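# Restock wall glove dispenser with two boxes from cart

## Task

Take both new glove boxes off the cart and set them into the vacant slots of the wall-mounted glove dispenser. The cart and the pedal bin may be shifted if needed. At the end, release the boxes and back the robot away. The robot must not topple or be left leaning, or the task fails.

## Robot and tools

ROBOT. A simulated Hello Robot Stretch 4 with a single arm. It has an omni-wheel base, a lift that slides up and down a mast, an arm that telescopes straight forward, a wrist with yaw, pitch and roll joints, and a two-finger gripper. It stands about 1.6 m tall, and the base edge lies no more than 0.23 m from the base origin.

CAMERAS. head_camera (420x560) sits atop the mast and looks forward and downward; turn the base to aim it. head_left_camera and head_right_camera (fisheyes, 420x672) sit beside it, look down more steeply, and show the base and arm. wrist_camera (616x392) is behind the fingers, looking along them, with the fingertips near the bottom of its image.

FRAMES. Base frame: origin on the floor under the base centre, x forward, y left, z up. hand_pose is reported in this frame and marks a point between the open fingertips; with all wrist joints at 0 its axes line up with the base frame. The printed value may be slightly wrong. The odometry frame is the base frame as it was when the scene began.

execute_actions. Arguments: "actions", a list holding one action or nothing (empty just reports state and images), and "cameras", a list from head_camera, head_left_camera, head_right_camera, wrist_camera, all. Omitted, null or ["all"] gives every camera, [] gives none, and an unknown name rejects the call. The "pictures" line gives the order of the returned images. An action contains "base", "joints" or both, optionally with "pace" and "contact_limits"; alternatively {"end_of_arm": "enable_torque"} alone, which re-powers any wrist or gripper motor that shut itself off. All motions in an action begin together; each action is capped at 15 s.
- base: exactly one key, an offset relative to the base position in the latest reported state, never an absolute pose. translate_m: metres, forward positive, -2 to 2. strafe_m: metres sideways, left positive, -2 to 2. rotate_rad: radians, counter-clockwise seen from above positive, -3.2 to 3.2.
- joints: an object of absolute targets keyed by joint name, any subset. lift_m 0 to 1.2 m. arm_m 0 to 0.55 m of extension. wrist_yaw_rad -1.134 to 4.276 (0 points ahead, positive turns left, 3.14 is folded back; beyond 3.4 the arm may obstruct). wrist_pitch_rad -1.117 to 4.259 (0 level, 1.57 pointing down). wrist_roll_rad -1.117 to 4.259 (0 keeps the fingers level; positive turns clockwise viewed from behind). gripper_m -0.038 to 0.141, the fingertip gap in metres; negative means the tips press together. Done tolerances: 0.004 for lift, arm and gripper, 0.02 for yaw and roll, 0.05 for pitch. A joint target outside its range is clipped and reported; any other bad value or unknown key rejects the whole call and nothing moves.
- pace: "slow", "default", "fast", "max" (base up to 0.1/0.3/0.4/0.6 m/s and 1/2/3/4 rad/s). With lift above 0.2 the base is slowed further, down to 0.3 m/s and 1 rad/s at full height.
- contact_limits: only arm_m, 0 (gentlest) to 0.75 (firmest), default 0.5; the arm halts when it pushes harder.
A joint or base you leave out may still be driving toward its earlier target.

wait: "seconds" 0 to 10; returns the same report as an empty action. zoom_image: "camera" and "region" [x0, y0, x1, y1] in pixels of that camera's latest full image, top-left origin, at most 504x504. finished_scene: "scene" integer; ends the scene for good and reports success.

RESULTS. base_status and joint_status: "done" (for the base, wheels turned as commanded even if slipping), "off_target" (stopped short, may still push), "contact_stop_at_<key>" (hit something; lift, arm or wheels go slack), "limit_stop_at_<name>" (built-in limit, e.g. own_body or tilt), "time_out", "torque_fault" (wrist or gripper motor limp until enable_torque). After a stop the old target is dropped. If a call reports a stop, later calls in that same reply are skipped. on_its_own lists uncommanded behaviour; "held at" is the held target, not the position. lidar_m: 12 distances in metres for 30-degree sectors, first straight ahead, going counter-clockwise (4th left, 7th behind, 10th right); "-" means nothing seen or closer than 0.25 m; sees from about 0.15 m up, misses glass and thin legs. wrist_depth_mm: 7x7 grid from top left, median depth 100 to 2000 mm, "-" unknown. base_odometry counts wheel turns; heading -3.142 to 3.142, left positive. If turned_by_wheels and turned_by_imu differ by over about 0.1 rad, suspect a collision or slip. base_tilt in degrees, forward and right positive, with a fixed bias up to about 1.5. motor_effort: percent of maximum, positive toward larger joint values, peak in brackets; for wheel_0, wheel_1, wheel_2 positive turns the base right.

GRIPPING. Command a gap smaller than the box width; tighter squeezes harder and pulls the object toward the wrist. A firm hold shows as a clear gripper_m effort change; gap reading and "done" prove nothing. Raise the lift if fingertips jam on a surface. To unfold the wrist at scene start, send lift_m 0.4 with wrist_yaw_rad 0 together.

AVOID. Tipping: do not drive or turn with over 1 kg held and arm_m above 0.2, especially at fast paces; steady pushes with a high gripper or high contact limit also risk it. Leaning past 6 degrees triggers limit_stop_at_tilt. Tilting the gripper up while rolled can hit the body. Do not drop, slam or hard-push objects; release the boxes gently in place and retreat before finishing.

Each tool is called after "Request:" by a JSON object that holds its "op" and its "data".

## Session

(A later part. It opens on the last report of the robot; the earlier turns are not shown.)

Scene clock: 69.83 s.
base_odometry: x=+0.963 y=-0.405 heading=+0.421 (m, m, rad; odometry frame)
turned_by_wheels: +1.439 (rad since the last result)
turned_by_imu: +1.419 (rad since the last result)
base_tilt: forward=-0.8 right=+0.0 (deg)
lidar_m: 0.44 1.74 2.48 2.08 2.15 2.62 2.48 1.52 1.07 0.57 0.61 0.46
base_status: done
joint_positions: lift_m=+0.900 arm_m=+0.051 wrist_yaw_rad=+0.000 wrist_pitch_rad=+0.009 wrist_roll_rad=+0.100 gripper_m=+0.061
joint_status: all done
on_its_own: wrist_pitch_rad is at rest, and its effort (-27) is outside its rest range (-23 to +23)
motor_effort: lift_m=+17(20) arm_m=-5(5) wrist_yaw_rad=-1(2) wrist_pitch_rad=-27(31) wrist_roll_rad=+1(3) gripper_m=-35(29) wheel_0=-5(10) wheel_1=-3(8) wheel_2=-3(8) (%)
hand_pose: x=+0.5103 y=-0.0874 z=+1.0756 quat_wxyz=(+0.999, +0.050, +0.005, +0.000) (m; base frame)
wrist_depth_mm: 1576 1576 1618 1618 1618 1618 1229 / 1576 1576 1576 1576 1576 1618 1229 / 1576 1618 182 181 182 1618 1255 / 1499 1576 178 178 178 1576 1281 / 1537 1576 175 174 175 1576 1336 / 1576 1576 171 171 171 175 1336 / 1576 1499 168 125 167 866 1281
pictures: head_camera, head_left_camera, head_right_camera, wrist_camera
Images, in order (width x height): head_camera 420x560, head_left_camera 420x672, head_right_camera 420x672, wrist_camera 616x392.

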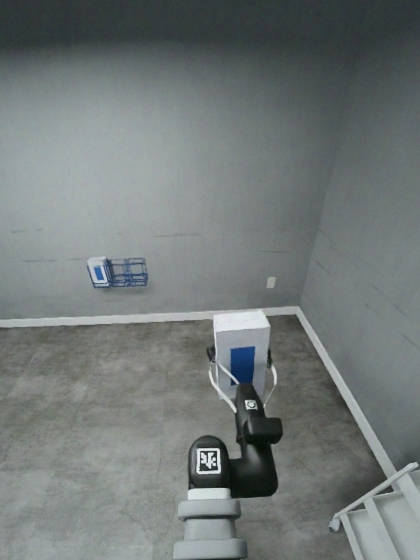

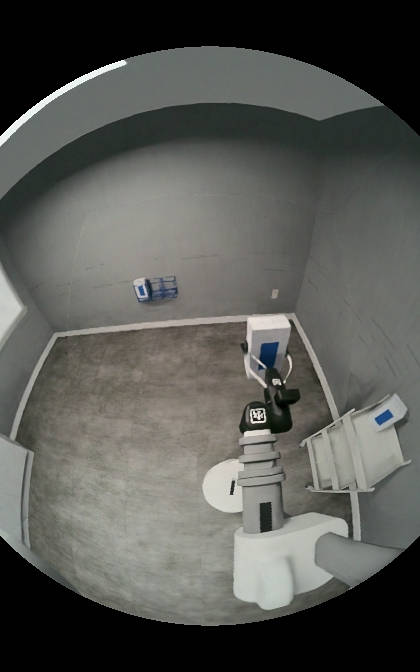

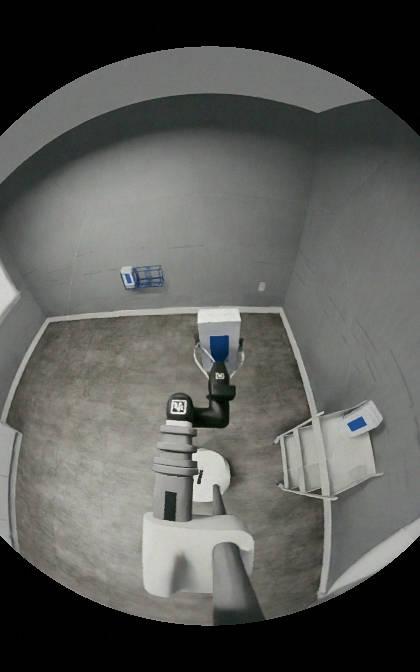

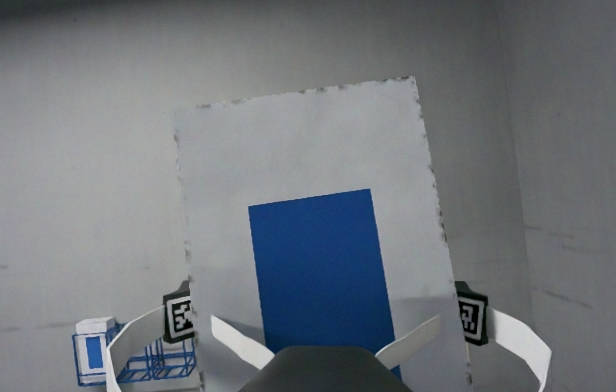

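Request:
{"op": "execute_actions", "data": {"actions": [{"base":{"strafe_m":0.68}}], "cameras": []}}

Request:
{"op": "execute_actions", "data": {"actions": [{"base":{"translate_m":0.85},"joints":{"lift_m":0.8}}]}}

Scene clock: 75.47 s.
base_odometry: x=+0.685 y=+0.216 heading=+0.421 (m, m, rad; odometry frame)
turned_by_wheels: +0.000 (rad since the last result)
turned_by_imu: -0.005 (rad since the last result)
base_tilt: forward=-0.9 right=+0.0 (deg)
lidar_m: 0.43 1.82 2.15 1.43 1.45 1.96 2.51 2.52 1.79 1.27 1.73 0.44
base_status: done
joint_positions: lift_m=+0.900 arm_m=+0.051 wrist_yaw_rad=+0.000 wrist_pitch_rad=+0.009 wrist_roll_rad=+0.100 gripper_m=+0.061
joint_status: not commanded
on_its_own: wrist_pitch_rad is at rest, and its effort (-26) is outside its rest range (-23 to +23)
motor_effort: lift_m=+18(18) arm_m=-5(5) wrist_yaw_rad=+0(1) wrist_pitch_rad=-26(28) wrist_roll_rad=+2(0) gripper_m=-32(29) wheel_0=-1(11) wheel_1=+1(11) wheel_2=+0(3) (%)
hand_pose: x=+0.5102 y=-0.0874 z=+1.0756 quat_wxyz=(+0.999, +0.050, +0.005, +0.000) (m; base frame)
wrist_depth_mm: 1537 1576 1537 1576 1576 1537 1537 / 1537 1576 1537 1537 1576 1537 1618 / 1537 1537 182 182 181 1537 1576 / 1537 1537 178 178 178 1537 1576 / 1537 1537 175 174 175 1537 1576 / 1499 1537 171 171 171 175 1537 / 1499 1537 168 125 167 854 1576
pictures: none
No camera images: the call's "cameras" was empty. Leave "cameras" out to get every camera's image.

Scene clock: 79.77 s.
base_odometry: x=+1.461 y=+0.564 heading=+0.422 (m, m, rad; odometry frame)
turned_by_wheels: +0.000 (rad since the last result)
turned_by_imu: -0.003 (rad since the last result)
base_tilt: forward=-0.8 right=+0.0 (deg)
lidar_m: 0.44 0.85 1.26 2.04 1.74 2.00 3.42 2.48 1.39 1.65 1.38 0.42
base_status: done
joint_positions: lift_m=+0.800 arm_m=+0.051 wrist_yaw_rad=+0.000 wrist_pitch_rad=+0.009 wrist_roll_rad=+0.100 gripper_m=+0.061
joint_status: all done
on_its_own: wrist_pitch_rad is at rest, and its effort (-27) is outside its rest range (-23 to +23)
motor_effort: lift_m=+17(20) arm_m=-5(5) wrist_yaw_rad=+0(0) wrist_pitch_rad=-27(28) wrist_roll_rad=+1(2) gripper_m=-32(31) wheel_0=+3(7) wheel_1=+4(7) wheel_2=-2(11) (%)
hand_pose: x=+0.5102 y=-0.0874 z=+0.9756 quat_wxyz=(+0.999, +0.050, +0.005, +0.000) (m; base frame)
wrist_depth_mm: 668 661 676 676 676 683 683 / 661 668 668 668 668 668 683 / 661 661 181 182 181 668 668 / 668 661 178 178 179 676 676 / 654 661 175 175 175 676 668 / 654 661 171 171 171 175 676 / 654 661 168 125 167 418 661
pictures: head_camera, head_left_camera, head_right_camera, wrist_camera
Images, in order (width x height): head_camera 420x560, head_left_camera 420x672, head_right_camera 420x672, wrist_camera 616x392.

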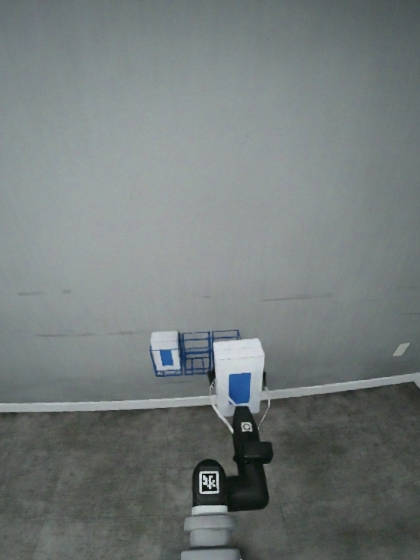

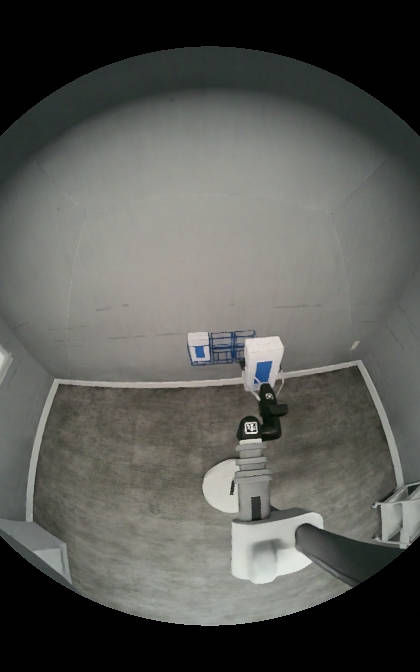

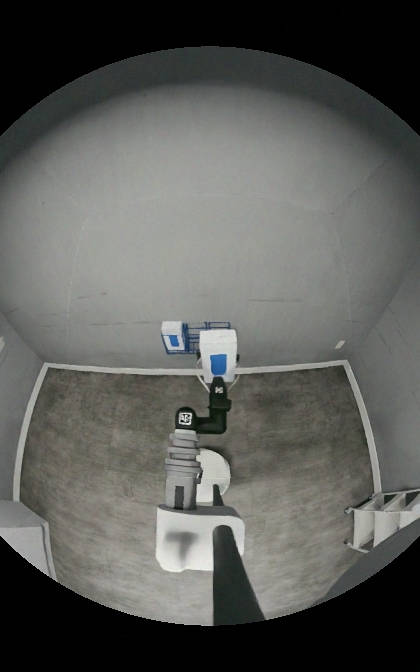

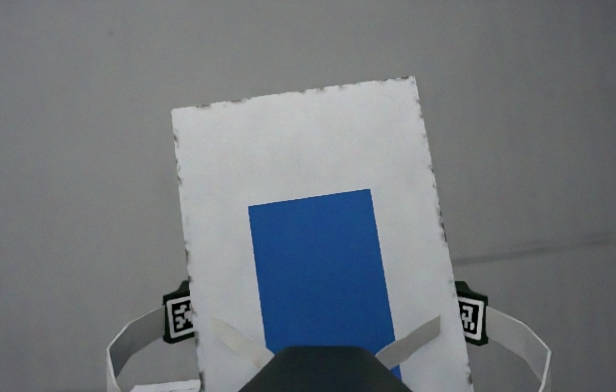

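Request:
{"op": "execute_actions", "data": {"actions": [{"base":{"strafe_m":0.01},"joints":{"lift_m":0.64,"arm_m":0.3,"wrist_roll_rad":0.14},"pace":"slow"}]}}

Request:
{"op": "zoom_image", "data": {"camera": "head_camera", "region": [130, 300, 300, 420]}}

Scene clock: 86.93 s.
base_odometry: x=+1.457 y=+0.573 heading=+0.422 (m, m, rad; odometry frame)
turned_by_wheels: +0.000 (rad since the last result)
turned_by_imu: -0.003 (rad since the last result)
base_tilt: forward=-0.9 right=-0.1 (deg)
lidar_m: 0.66 0.85 1.27 2.04 1.73 2.00 3.42 2.49 1.40 1.65 1.38 0.97
base_status: done
joint_positions: lift_m=+0.640 arm_m=+0.299 wrist_yaw_rad=+0.000 wrist_pitch_rad=+0.009 wrist_roll_rad=+0.140 gripper_m=+0.061
joint_status: all done
on_its_own: wrist_pitch_rad is at rest, and its effort (-27) is outside its rest range (-23 to +23)
motor_effort: lift_m=+17(17) arm_m=+5(5) wrist_yaw_rad=-1(1) wrist_pitch_rad=-27(28) wrist_roll_rad=+1(2) gripper_m=-30(34) wheel_0=-2(10) wheel_1=+4(7) wheel_2=+0(2) (%)
hand_pose: x=+0.7585 y=-0.0874 z=+0.8157 quat_wxyz=(+0.998, +0.070, +0.005, +0.000) (m; base frame)
wrist_depth_mm: 415 413 413 413 418 418 421 / 413 410 413 415 415 418 418 / 410 410 182 182 181 418 415 / 407 410 178 178 178 415 418 / 407 410 174 175 174 415 415 / 410 407 171 171 171 175 415 / 397 392 168 125 167 291 418
pictures: head_camera, head_left_camera, head_right_camera, wrist_camera
Images, in order (width x height): head_camera 420x560, head_left_camera 420x672, head_right_camera 420x672, wrist_camera 616x392.

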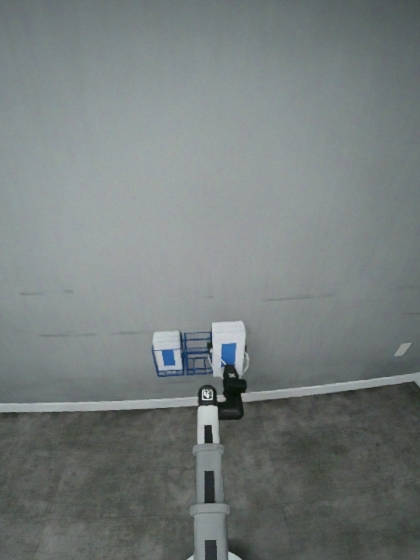

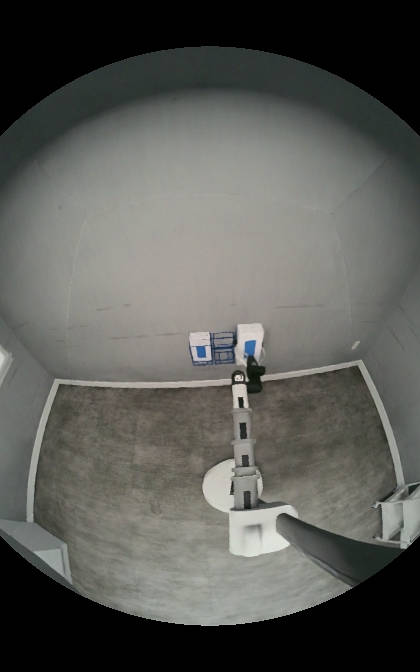

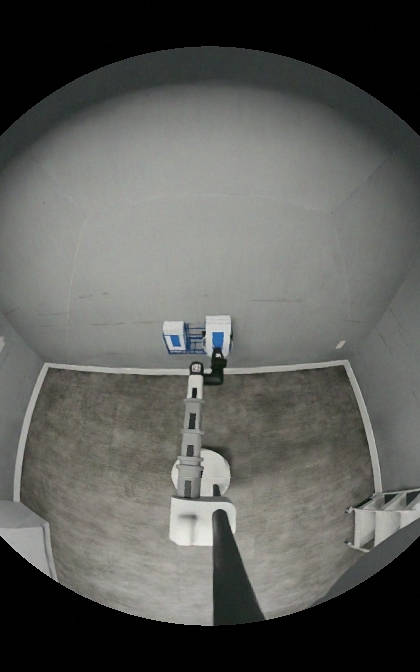

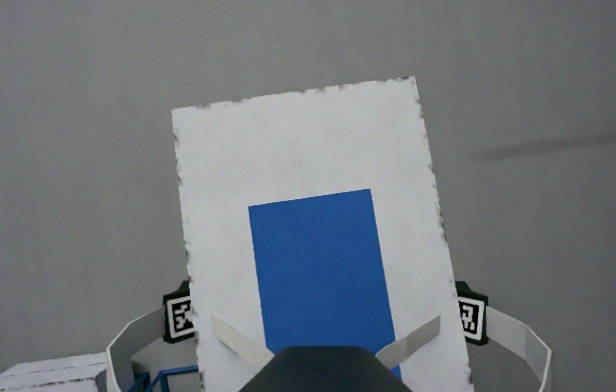

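Region (130, 300, 300, 420) of head_camera's 420x560 image, scaled by 2.965, with more detail than that image has; it fills the top 356 rows of this view, and the rest is white.

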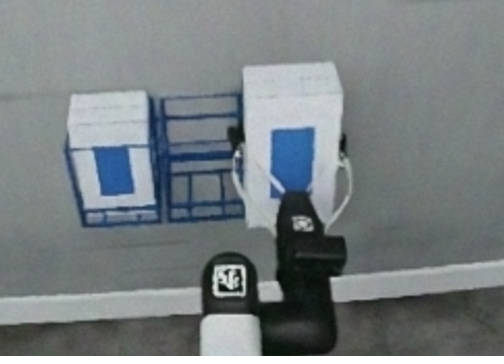

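Request:
{"op": "execute_actions", "data": {"actions": [{"joints":{"lift_m":0.71},"pace":"slow"}], "cameras": []}}

Request:
{"op": "execute_actions", "data": {"actions": [{"joints":{"arm_m":0.46},"pace":"slow","contact_limits":{"arm_m":0.15}}]}}

Request:
{"op": "zoom_image", "data": {"camera": "head_left_camera", "region": [170, 290, 300, 390]}}

Request:
{"op": "zoom_image", "data": {"camera": "head_right_camera", "region": [150, 280, 280, 380]}}

Scene clock: 93.40 s.
base_odometry: x=+1.457 y=+0.573 heading=+0.422 (m, m, rad; odometry frame)
turned_by_wheels: +0.000 (rad since the last result)
turned_by_imu: -0.002 (rad since the last result)
base_tilt: forward=-0.8 right=+0.0 (deg)
lidar_m: 0.66 0.85 1.26 2.03 1.74 2.00 3.41 2.50 1.40 1.64 1.36 0.98
base_status: not commanded
joint_positions: lift_m=+0.709 arm_m=+0.299 wrist_yaw_rad=+0.000 wrist_pitch_rad=+0.009 wrist_roll_rad=+0.140 gripper_m=+0.061
joint_status: all done
on_its_own: wrist_pitch_rad is at rest, and its effort (-27) is outside its rest range (-23 to +23)
motor_effort: lift_m=+24(28) arm_m=+5(5) wrist_yaw_rad=+0(1) wrist_pitch_rad=-27(25) wrist_roll_rad=+2(1) gripper_m=-33(30) wheel_0=-2(3) wheel_1=+3(4) wheel_2=+0(0) (%)
hand_pose: x=+0.7585 y=-0.0874 z=+0.8851 quat_wxyz=(+0.998, +0.070, +0.005, +0.000) (m; base frame)
wrist_depth_mm: 413 413 413 415 415 418 421 / 410 413 415 415 418 418 421 / 410 410 181 182 182 418 418 / 410 413 178 178 178 418 421 / 407 410 175 175 175 415 415 / 407 404 171 171 171 176 415 / 404 407 168 125 167 294 413
pictures: none
No camera images: the call's "cameras" was empty. Leave "cameras" out to get every camera's image.

Scene clock: 96.27 s.
base_odometry: x=+1.457 y=+0.573 heading=+0.422 (m, m, rad; odometry frame)
turned_by_wheels: +0.000 (rad since the last result)
turned_by_imu: -0.001 (rad since the last result)
base_tilt: forward=-0.9 right=+0.0 (deg)
lidar_m: 0.81 0.86 1.28 2.05 1.75 1.99 3.42 2.49 1.40 1.64 1.40 0.99
base_status: not commanded
joint_positions: lift_m=+0.709 arm_m=+0.459 wrist_yaw_rad=+0.000 wrist_pitch_rad=+0.009 wrist_roll_rad=+0.140 gripper_m=+0.061
joint_status: all done
on_its_own: wrist_pitch_rad is at rest, and its effort (-27) is outside its rest range (-23 to +23)
motor_effort: lift_m=+24(25) arm_m=+5(7) wrist_yaw_rad=+0(0) wrist_pitch_rad=-27(28) wrist_roll_rad=+0(1) gripper_m=-31(29) wheel_0=-3(3) wheel_1=+4(3) wheel_2=+0(0) (%)
contact_limits: arm_m 0.15
hand_pose: x=+0.9185 y=-0.0874 z=+0.8851 quat_wxyz=(+0.998, +0.070, +0.005, +0.000) (m; base frame)
wrist_depth_mm: 250 252 252 253 254 255 256 / 251 251 251 253 254 255 256 / 249 251 181 182 182 254 254 / 249 250 178 178 179 253 254 / 249 250 175 174 175 253 254 / 247 249 172 171 172 175 252 / 247 248 168 125 167 213 252
pictures: head_camera, head_left_camera, head_right_camera, wrist_camera
Images, in order (width x height): head_camera 420x560, head_left_camera 420x672, head_right_camera 420x672, wrist_camera 616x392.

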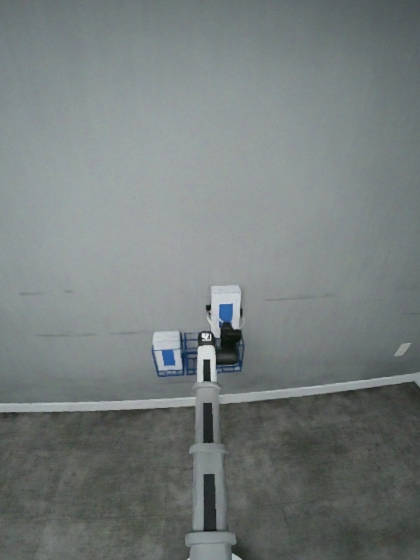

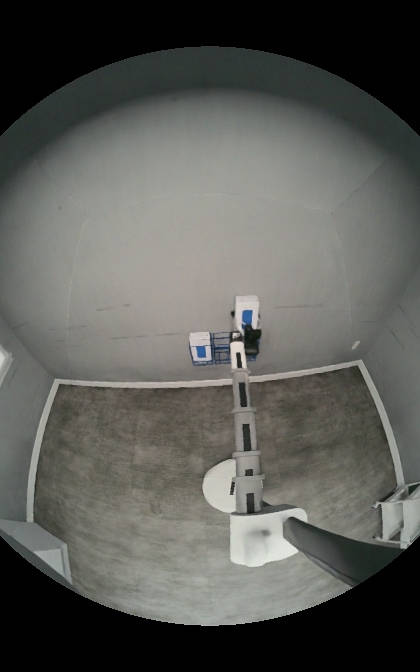

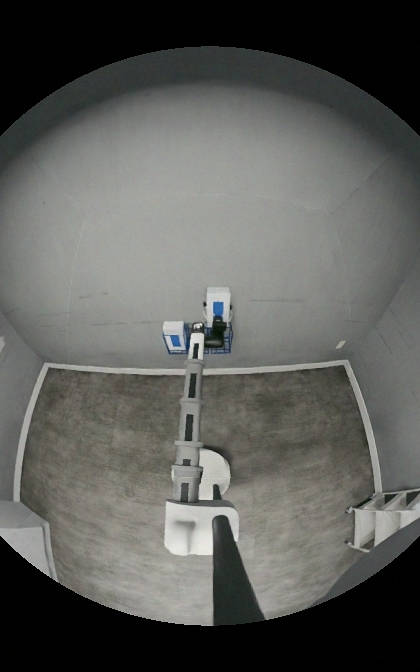

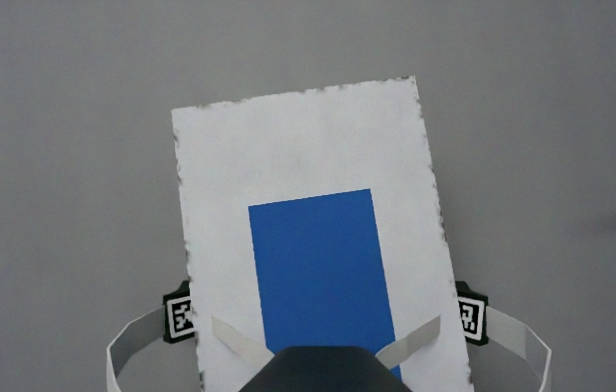

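Region (170, 290, 300, 390) of head_left_camera's 420x672 image, scaled by 3.877, with more detail than that image has; it fills the top 388 rows of this view, and the rest is white.

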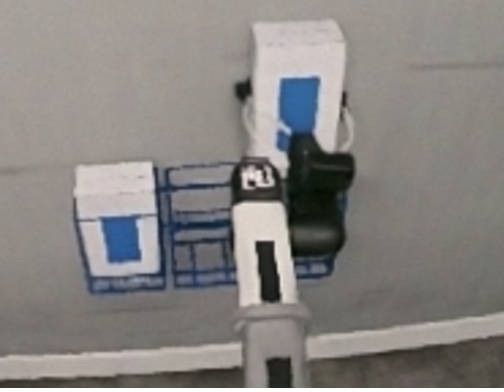

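Region (150, 280, 280, 380) of head_right_camera's 420x672 image, scaled by 3.877, with more detail than that image has; it fills the top 388 rows of this view, and the rest is white.

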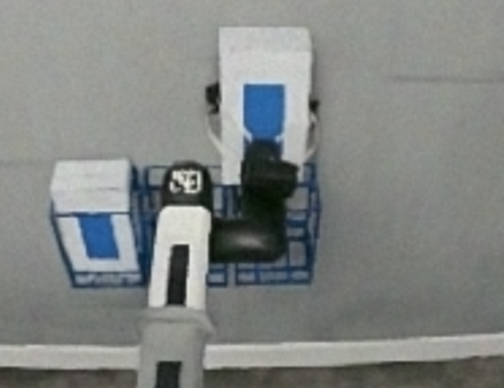

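Request:
{"op": "execute_actions", "data": {"actions": [{"joints":{"lift_m":0.62},"pace":"slow"}], "cameras": ["head_right_camera","wrist_camera"]}}

Request:
{"op": "zoom_image", "data": {"camera": "head_right_camera", "region": [150, 280, 280, 380]}}

Scene clock: 99.80 s.
base_odometry: x=+1.457 y=+0.573 heading=+0.421 (m, m, rad; odometry frame)
turned_by_wheels: +0.000 (rad since the last result)
turned_by_imu: -0.002 (rad since the last result)
base_tilt: forward=-0.9 right=+0.0 (deg)
lidar_m: 0.81 0.84 1.27 2.04 1.75 2.01 3.41 2.50 1.39 1.66 1.38 0.97
base_status: not commanded
joint_positions: lift_m=+0.621 arm_m=+0.459 wrist_yaw_rad=-0.005 wrist_pitch_rad=-0.028 wrist_roll_rad=+0.144 gripper_m=+0.061
joint_status: all done
on_its_own: wrist_yaw_rad is at rest, and its effort (+15) is outside its rest range (-13 to +13); wrist_pitch_rad is at rest, and its effort (+79) is outside its rest range (-23 to +23)
motor_effort: lift_m=+4(25) arm_m=+5(5) wrist_yaw_rad=+15(15) wrist_pitch_rad=+79(79) wrist_roll_rad=-10(10) gripper_m=-33(31) wheel_0=-3(3) wheel_1=+1(3) wheel_2=+0(0) (%)
hand_pose: x=+0.9181 y=-0.0889 z=+0.8074 quat_wxyz=(+0.997, +0.072, -0.014, -0.002) (m; base frame)
wrist_depth_mm: 263 264 264 266 266 267 268 / 260 260 260 194 194 264 265 / 255 257 188 187 187 260 262 / 254 254 182 182 181 258 258 / 251 251 177 176 176 255 255 / 247 248 172 171 171 174 252 / 245 245 166 126 165 211 249
pictures: head_right_camera, wrist_camera
Images, in order (width x height): head_right_camera 420x672, wrist_camera 616x392.

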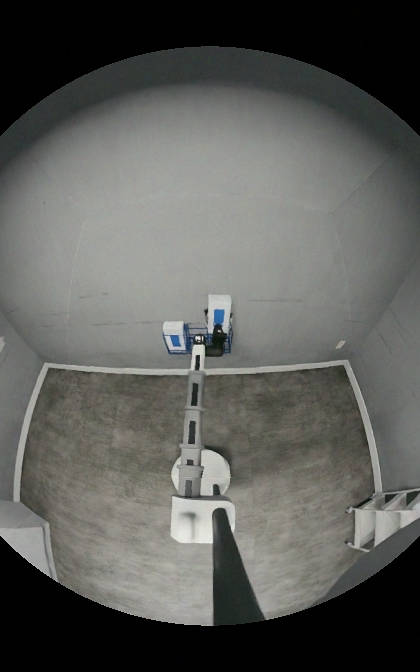

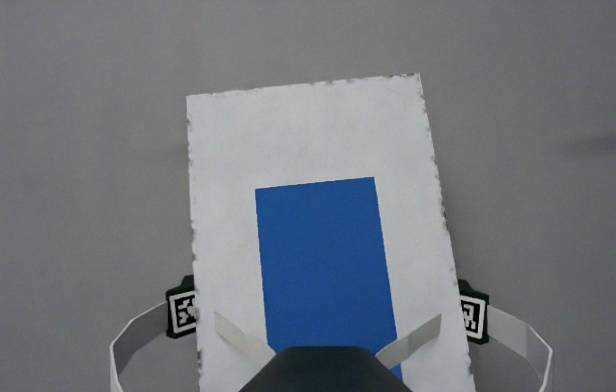

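Region (150, 280, 280, 380) of head_right_camera's 420x672 image, scaled by 3.877, with more detail than that image has; it fills the top 388 rows of this view, and the rest is white.

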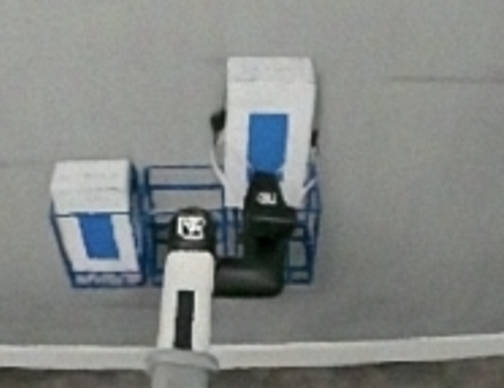

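Request:
{"op": "execute_actions", "data": {"actions": [{"joints":{"lift_m":0.7},"pace":"slow"}], "cameras": ["wrist_camera","head_camera"]}}

Request:
{"op": "zoom_image", "data": {"camera": "head_camera", "region": [140, 270, 270, 390]}}

Scene clock: 103.43 s.
base_odometry: x=+1.457 y=+0.573 heading=+0.421 (m, m, rad; odometry frame)
turned_by_wheels: +0.000 (rad since the last result)
turned_by_imu: -0.001 (rad since the last result)
base_tilt: forward=-0.8 right=+0.0 (deg)
lidar_m: 0.81 0.86 1.28 2.04 1.75 2.00 3.40 2.48 1.40 1.65 1.38 0.96
base_status: not commanded
joint_positions: lift_m=+0.699 arm_m=+0.459 wrist_yaw_rad=+0.000 wrist_pitch_rad=+0.009 wrist_roll_rad=+0.140 gripper_m=+0.061
joint_status: all done
on_its_own: wrist_pitch_rad is at rest, and its effort (-26) is outside its rest range (-23 to +23)
motor_effort: lift_m=+24(25) arm_m=+4(4) wrist_yaw_rad=+1(15) wrist_pitch_rad=-26(79) wrist_roll_rad=-2(10) gripper_m=-30(31) wheel_0=-3(2) wheel_1=+1(1) wheel_2=+0(0) (%)
hand_pose: x=+0.9186 y=-0.0875 z=+0.8751 quat_wxyz=(+0.998, +0.070, +0.004, +0.000) (m; base frame)
wrist_depth_mm: 251 252 253 254 254 255 256 / 251 252 252 253 254 254 255 / 249 251 183 183 183 253 255 / 248 250 178 179 178 254 254 / 249 250 175 175 175 252 253 / 248 249 171 170 171 175 253 / 246 247 167 125 166 172 252
pictures: head_camera, wrist_camera
Images, in order (width x height): head_camera 420x560, wrist_camera 616x392.

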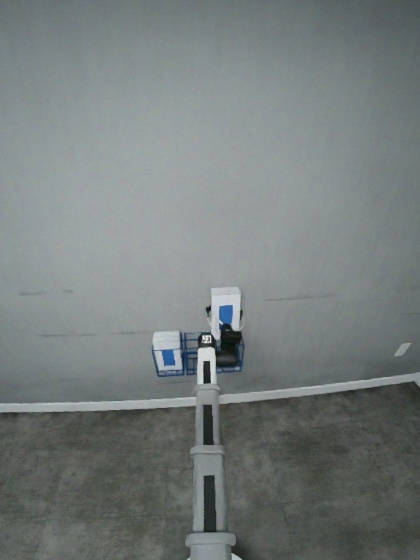

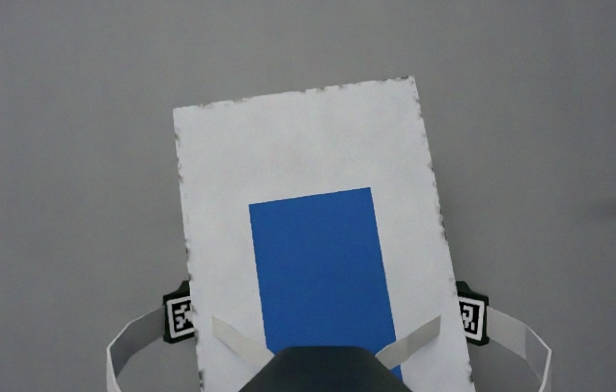

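Region (140, 270, 270, 390) of head_camera's 420x560 image, scaled by 3.877, with more detail than that image has; it fills the top 465 rows of this view, and the rest is white.

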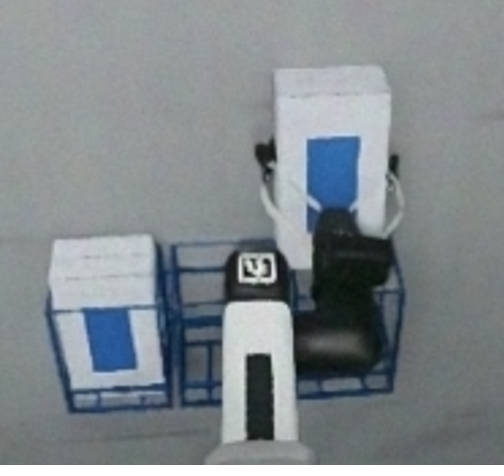

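Request:
{"op": "execute_actions", "data": {"actions": [{"base":{"strafe_m":-0.008},"joints":{"wrist_pitch_rad":-0.08,"wrist_roll_rad":0.16},"pace":"slow"}], "cameras": ["wrist_camera"]}}

Request:
{"op": "execute_actions", "data": {"actions": [{"joints":{"lift_m":0.64},"pace":"slow"}], "cameras": ["wrist_camera","head_camera"]}}

Request:
{"op": "zoom_image", "data": {"camera": "head_camera", "region": [140, 270, 270, 390]}}

Scene clock: 108.10 s.
base_odometry: x=+1.460 y=+0.566 heading=+0.422 (m, m, rad; odometry frame)
turned_by_wheels: +0.000 (rad since the last result)
turned_by_imu: -0.001 (rad since the last result)
base_tilt: forward=-0.9 right=+0.0 (deg)
lidar_m: 0.80 0.85 1.27 2.04 1.74 2.00 3.40 2.48 1.39 1.64 1.39 0.99
base_status: done
joint_positions: lift_m=+0.700 arm_m=+0.459 wrist_yaw_rad=+0.000 wrist_pitch_rad=-0.071 wrist_roll_rad=+0.160 gripper_m=+0.061
joint_status: all done
on_its_own: wrist_pitch_rad is at rest, and its effort (-29) is outside its rest range (-23 to +23)
motor_effort: lift_m=+24(24) arm_m=+5(4) wrist_yaw_rad=+0(0) wrist_pitch_rad=-29(32) wrist_roll_rad=+2(2) gripper_m=-32(33) wheel_0=+3(3) wheel_1=-3(8) wheel_2=+0(0) (%)
hand_pose: x=+0.9179 y=-0.0874 z=+0.8982 quat_wxyz=(+0.996, +0.080, -0.035, +0.003) (m; base frame)
wrist_depth_mm: 270 270 270 270 270 270 268 / 266 266 265 265 265 265 265 / 260 260 183 183 183 262 263 / 257 257 179 179 179 257 256 / 254 254 175 175 175 254 253 / 250 250 170 171 171 176 251 / 246 245 167 125 166 210 247
pictures: wrist_camera
Images, in order (width x height): wrist_camera 616x392.

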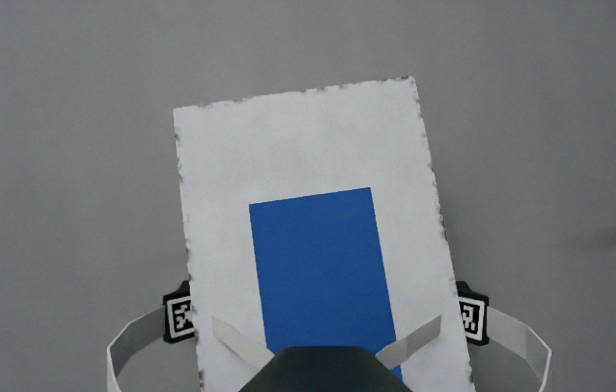

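Scene clock: 109.47 s.
base_odometry: x=+1.460 y=+0.566 heading=+0.422 (m, m, rad; odometry frame)
turned_by_wheels: +0.000 (rad since the last result)
turned_by_imu: -0.001 (rad since the last result)
base_tilt: forward=-0.8 right=-0.1 (deg)
lidar_m: 0.82 0.86 1.27 2.04 1.76 1.98 3.41 2.50 1.39 1.65 1.37 0.97
base_status: not commanded
joint_positions: lift_m=+0.640 arm_m=+0.459 wrist_yaw_rad=+0.000 wrist_pitch_rad=-0.071 wrist_roll_rad=+0.160 gripper_m=+0.061
joint_status: all done
on_its_own: wrist_pitch_rad is at rest, and its effort (-26) is outside its rest range (-23 to +23)
motor_effort: lift_m=+17(22) arm_m=+4(4) wrist_yaw_rad=+0(1) wrist_pitch_rad=-26(27) wrist_roll_rad=+0(0) gripper_m=-34(31) wheel_0=+3(3) wheel_1=-3(3) wheel_2=+0(0) (%)
hand_pose: x=+0.9179 y=-0.0874 z=+0.8389 quat_wxyz=(+0.996, +0.080, -0.036, +0.003) (m; base frame)
wrist_depth_mm: 270 270 270 270 271 270 270 / 266 266 266 266 264 266 265 / 260 262 183 182 183 262 262 / 257 257 179 179 179 257 257 / 254 253 175 175 175 253 253 / 250 251 171 171 170 176 250 / 246 245 167 125 166 173 246
pictures: head_camera, wrist_camera
Images, in order (width x height): head_camera 420x560, wrist_camera 616x392.

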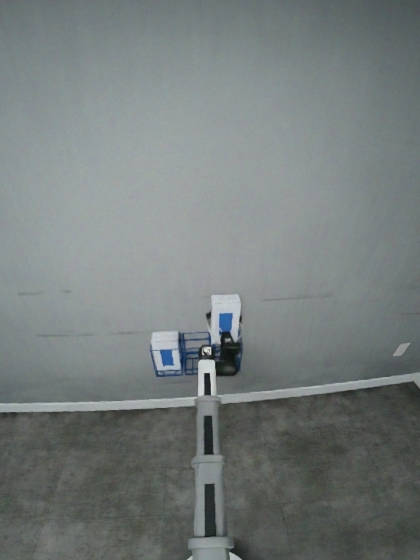

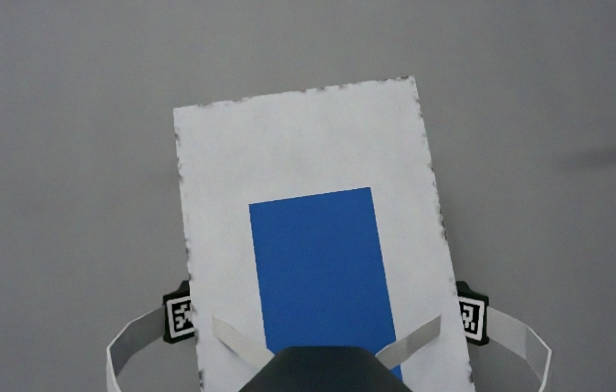

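Region (140, 270, 270, 390) of head_camera's 420x560 image, scaled by 3.877, with more detail than that image has; it fills the top 465 rows of this view, and the rest is white.

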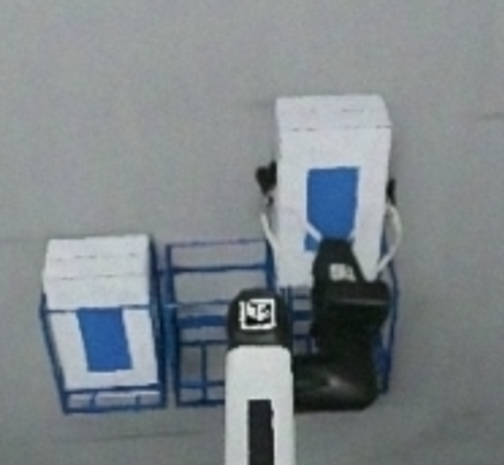

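Request:
{"op": "execute_actions", "data": {"actions": [{"joints":{"lift_m":0.61},"pace":"slow"}], "cameras": ["wrist_camera","head_camera"]}}

Request:
{"op": "zoom_image", "data": {"camera": "head_camera", "region": [140, 270, 270, 390]}}

Scene clock: 112.37 s.
base_odometry: x=+1.460 y=+0.565 heading=+0.421 (m, m, rad; odometry frame)
turned_by_wheels: +0.000 (rad since the last result)
turned_by_imu: -0.001 (rad since the last result)
base_tilt: forward=-0.9 right=+0.0 (deg)
lidar_m: 0.83 0.84 1.28 2.05 1.76 1.99 3.39 2.50 1.40 1.64 1.39 0.98
base_status: not commanded
joint_positions: lift_m=+0.611 arm_m=+0.459 wrist_yaw_rad=-0.003 wrist_pitch_rad=-0.097 wrist_roll_rad=+0.163 gripper_m=+0.061
joint_status: all done
on_its_own: wrist_pitch_rad is at rest, and its effort (+48) is outside its rest range (-23 to +23)
motor_effort: lift_m=+7(16) arm_m=+4(4) wrist_yaw_rad=+8(8) wrist_pitch_rad=+48(48) wrist_roll_rad=-10(9) gripper_m=-31(25) wheel_0=+2(4) wheel_1=-3(3) wheel_2=+0(0) (%)
hand_pose: x=+0.9170 y=-0.0883 z=+0.8170 quat_wxyz=(+0.996, +0.081, -0.048, +0.002) (m; base frame)
wrist_depth_mm: 279 279 281 279 279 279 279 / 274 274 272 273 271 272 273 / 267 267 187 186 186 266 266 / 262 262 180 181 181 260 262 / 256 256 176 175 176 255 255 / 250 250 172 170 171 174 250 / 246 244 166 125 164 208 244
pictures: head_camera, wrist_camera
Images, in order (width x height): head_camera 420x560, wrist_camera 616x392.

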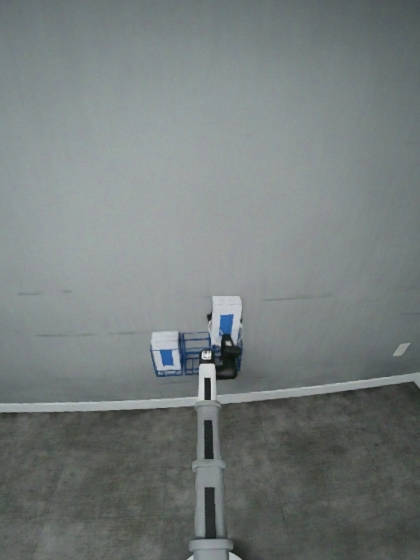

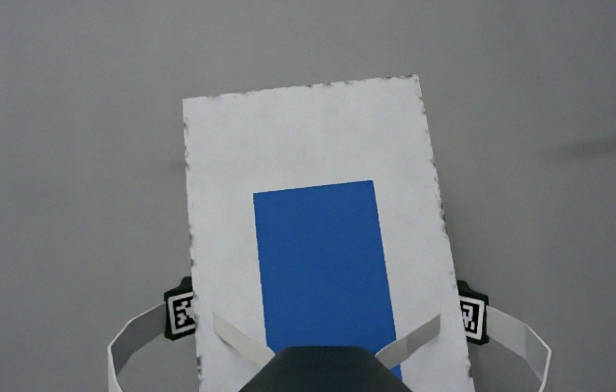

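Region (140, 270, 270, 390) of head_camera's 420x560 image, scaled by 3.877, with more detail than that image has; it fills the top 465 rows of this view, and the rest is white.

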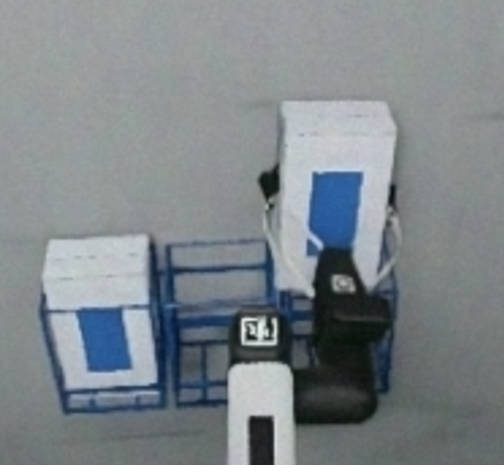

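Request:
{"op": "execute_actions", "data": {"actions": [{"joints":{"lift_m":0.65},"pace":"slow"}], "cameras": []}}

Request:
{"op": "execute_actions", "data": {"actions": [{"base":{"strafe_m":-0.011},"joints":{"arm_m":0.47},"pace":"slow","contact_limits":{"arm_m":0.15}}], "cameras": []}}

Request:
{"op": "execute_actions", "data": {"actions": [{"joints":{"lift_m":0.61},"pace":"slow"}], "cameras": ["wrist_camera","head_camera"]}}

Request:
{"op": "zoom_image", "data": {"camera": "head_camera", "region": [140, 270, 270, 390]}}

Scene clock: 117.57 s.
base_odometry: x=+1.460 y=+0.565 heading=+0.421 (m, m, rad; odometry frame)
turned_by_wheels: +0.000 (rad since the last result)
turned_by_imu: -0.002 (rad since the last result)
base_tilt: forward=-0.9 right=+0.0 (deg)
lidar_m: 0.81 0.85 1.26 2.05 1.74 2.01 3.39 2.49 1.40 1.64 1.38 0.98
base_status: not commanded
joint_positions: lift_m=+0.649 arm_m=+0.459 wrist_yaw_rad=-0.001 wrist_pitch_rad=-0.071 wrist_roll_rad=+0.160 gripper_m=+0.061
joint_status: all done
on_its_own: wrist_pitch_rad is at rest, and its effort (-26) is outside its rest range (-23 to +23)
motor_effort: lift_m=+24(25) arm_m=+4(4) wrist_yaw_rad=+1(8) wrist_pitch_rad=-26(47) wrist_roll_rad=-1(9) gripper_m=-33(28) wheel_0=+2(2) wheel_1=-3(3) wheel_2=+0(0) (%)
hand_pose: x=+0.9179 y=-0.0876 z=+0.8482 quat_wxyz=(+0.996, +0.080, -0.035, +0.003) (m; base frame)
wrist_depth_mm: 268 270 270 271 270 270 270 / 265 266 265 266 264 266 266 / 260 262 183 183 184 262 262 / 257 257 179 179 179 258 257 / 254 254 175 175 175 254 253 / 251 250 170 171 171 175 250 / 247 246 167 125 166 211 246
pictures: none
No camera images: the call's "cameras" was empty. Leave "cameras" out to get every camera's image.

Scene clock: 118.50 s.
base_odometry: x=+1.465 y=+0.556 heading=+0.421 (m, m, rad; odometry frame)
turned_by_wheels: +0.000 (rad since the last result)
turned_by_imu: +0.000 (rad since the last result)
base_tilt: forward=-0.8 right=+0.0 (deg)
lidar_m: 0.81 0.84 1.26 2.08 1.76 1.99 3.39 2.47 1.39 1.64 1.38 0.98
base_status: done
joint_positions: lift_m=+0.649 arm_m=+0.469 wrist_yaw_rad=+0.000 wrist_pitch_rad=-0.071 wrist_roll_rad=+0.160 gripper_m=+0.061
joint_status: all done
on_its_own: wrist_pitch_rad is at rest, and its effort (-25) is outside its rest range (-23 to +23)
motor_effort: lift_m=+24(24) arm_m=+5(4) wrist_yaw_rad=+0(1) wrist_pitch_rad=-25(27) wrist_roll_rad=-1(0) gripper_m=-26(27) wheel_0=+3(9) wheel_1=-5(7) wheel_2=+0(1) (%)
contact_limits: arm_m 0.15
hand_pose: x=+0.9277 y=-0.0875 z=+0.8482 quat_wxyz=(+0.996, +0.080, -0.035, +0.003) (m; base frame)
wrist_depth_mm: 258 259 259 259 259 259 258 / 256 255 256 255 254 256 255 / 251 252 183 183 183 252 252 / 247 248 179 179 179 248 249 / 243 245 175 174 175 244 245 / 239 241 171 171 171 176 242 / 237 237 167 125 166 173 237
pictures: none
No camera images: the call's "cameras" was empty. Leave "cameras" out to get every camera's image.

Scene clock: 119.93 s.
base_odometry: x=+1.465 y=+0.555 heading=+0.421 (m, m, rad; odometry frame)
turned_by_wheels: -0.001 (rad since the last result)
turned_by_imu: -0.001 (rad since the last result)
base_tilt: forward=-0.9 right=+0.0 (deg)
lidar_m: 0.82 0.84 1.26 2.06 1.75 2.01 3.38 2.46 1.39 1.64 1.40 0.97
base_status: not commanded
joint_positions: lift_m=+0.610 arm_m=+0.469 wrist_yaw_rad=-0.003 wrist_pitch_rad=-0.071 wrist_roll_rad=+0.159 gripper_m=+0.061
joint_status: all done
on_its_own: wrist_pitch_rad is at rest, and its effort (-25) is outside its rest range (-23 to +23)
motor_effort: lift_m=+21(24) arm_m=+5(5) wrist_yaw_rad=+8(11) wrist_pitch_rad=-25(50) wrist_roll_rad=+2(10) gripper_m=-27(31) wheel_0=-2(3) wheel_1=-4(5) wheel_2=-2(4) (%)
hand_pose: x=+0.9276 y=-0.0883 z=+0.8084 quat_wxyz=(+0.996, +0.079, -0.035, +0.001) (m; base frame)
wrist_depth_mm: 258 259 260 260 259 262 260 / 255 256 256 256 256 256 257 / 252 252 182 181 181 253 254 / 248 247 178 178 177 250 249 / 243 245 175 174 174 246 246 / 240 241 172 171 170 174 243 / 236 236 168 126 167 172 238
pictures: head_camera, wrist_camera
Images, in order (width x height): head_camera 420x560, wrist_camera 616x392.

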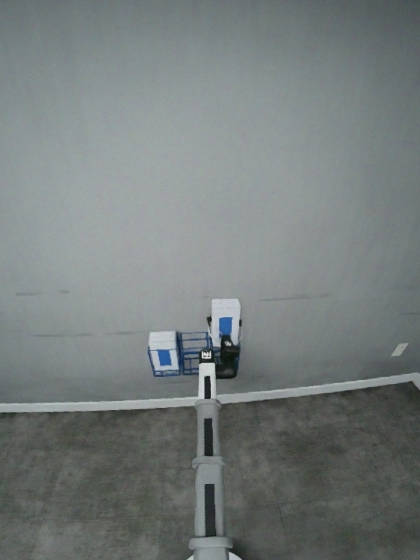

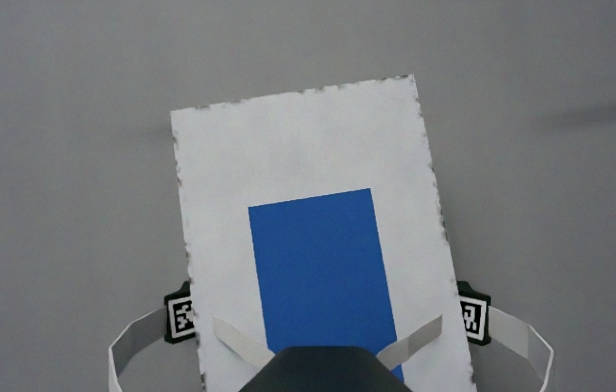

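Region (140, 270, 270, 390) of head_camera's 420x560 image, scaled by 3.877, with more detail than that image has; it fills the top 465 rows of this view, and the rest is white.

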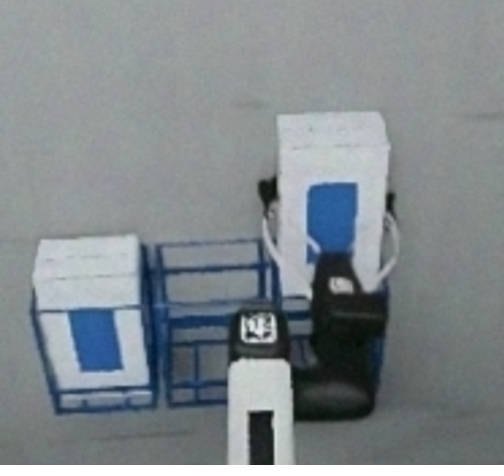

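It slipped past the rim. Continue.

Request:
{"op": "execute_actions", "data": {"actions": [{"joints":{"lift_m":0.55},"pace":"slow"}], "cameras": ["wrist_camera","head_camera"]}}

Request:
{"op": "zoom_image", "data": {"camera": "head_camera", "region": [140, 270, 270, 390]}}

Scene clock: 122.77 s.
base_odometry: x=+1.465 y=+0.555 heading=+0.421 (m, m, rad; odometry frame)
turned_by_wheels: +0.000 (rad since the last result)
turned_by_imu: -0.001 (rad since the last result)
base_tilt: forward=-0.9 right=+0.0 (deg)
lidar_m: 0.80 0.85 1.26 2.05 1.75 2.02 3.41 2.47 1.40 1.63 1.37 0.97
base_status: not commanded
joint_positions: lift_m=+0.550 arm_m=+0.469 wrist_yaw_rad=-0.003 wrist_pitch_rad=-0.072 wrist_roll_rad=+0.159 gripper_m=+0.061
joint_status: all done
on_its_own: wrist_pitch_rad is at rest, and its effort (-26) is outside its rest range (-23 to +23)
motor_effort: lift_m=+16(21) arm_m=+4(4) wrist_yaw_rad=+8(8) wrist_pitch_rad=-26(27) wrist_roll_rad=+2(3) gripper_m=-26(35) wheel_0=-3(2) wheel_1=-4(4) wheel_2=-2(2) (%)
hand_pose: x=+0.9276 y=-0.0882 z=+0.7490 quat_wxyz=(+0.996, +0.080, -0.036, +0.001) (m; base frame)
wrist_depth_mm: 260 259 259 262 260 262 260 / 255 255 254 256 256 257 257 / 252 251 182 182 181 253 254 / 248 248 178 178 178 249 250 / 244 244 175 174 174 245 245 / 240 241 171 171 171 174 242 / 237 236 168 126 166 167 236
pictures: head_camera, wrist_camera
Images, in order (width x height): head_camera 420x560, wrist_camera 616x392.

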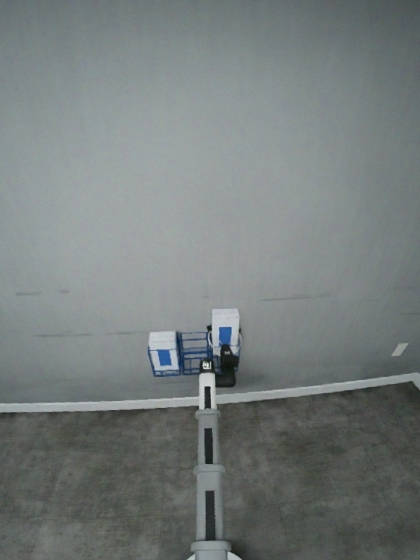

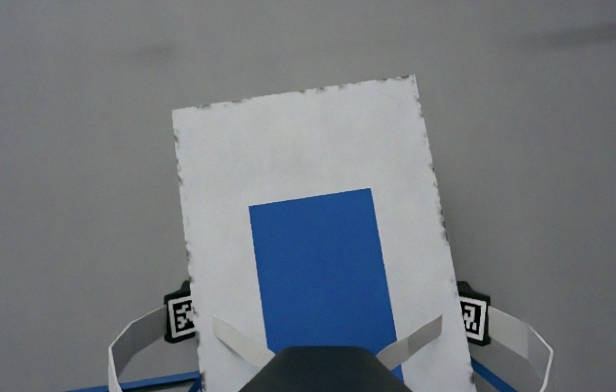

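Region (140, 270, 270, 390) of head_camera's 420x560 image, scaled by 3.877, with more detail than that image has; it fills the top 465 rows of this view, and the rest is white.

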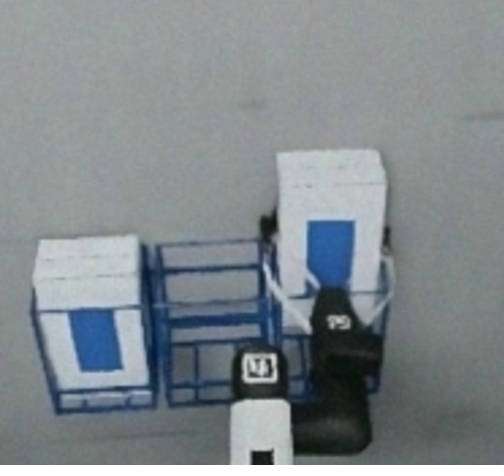

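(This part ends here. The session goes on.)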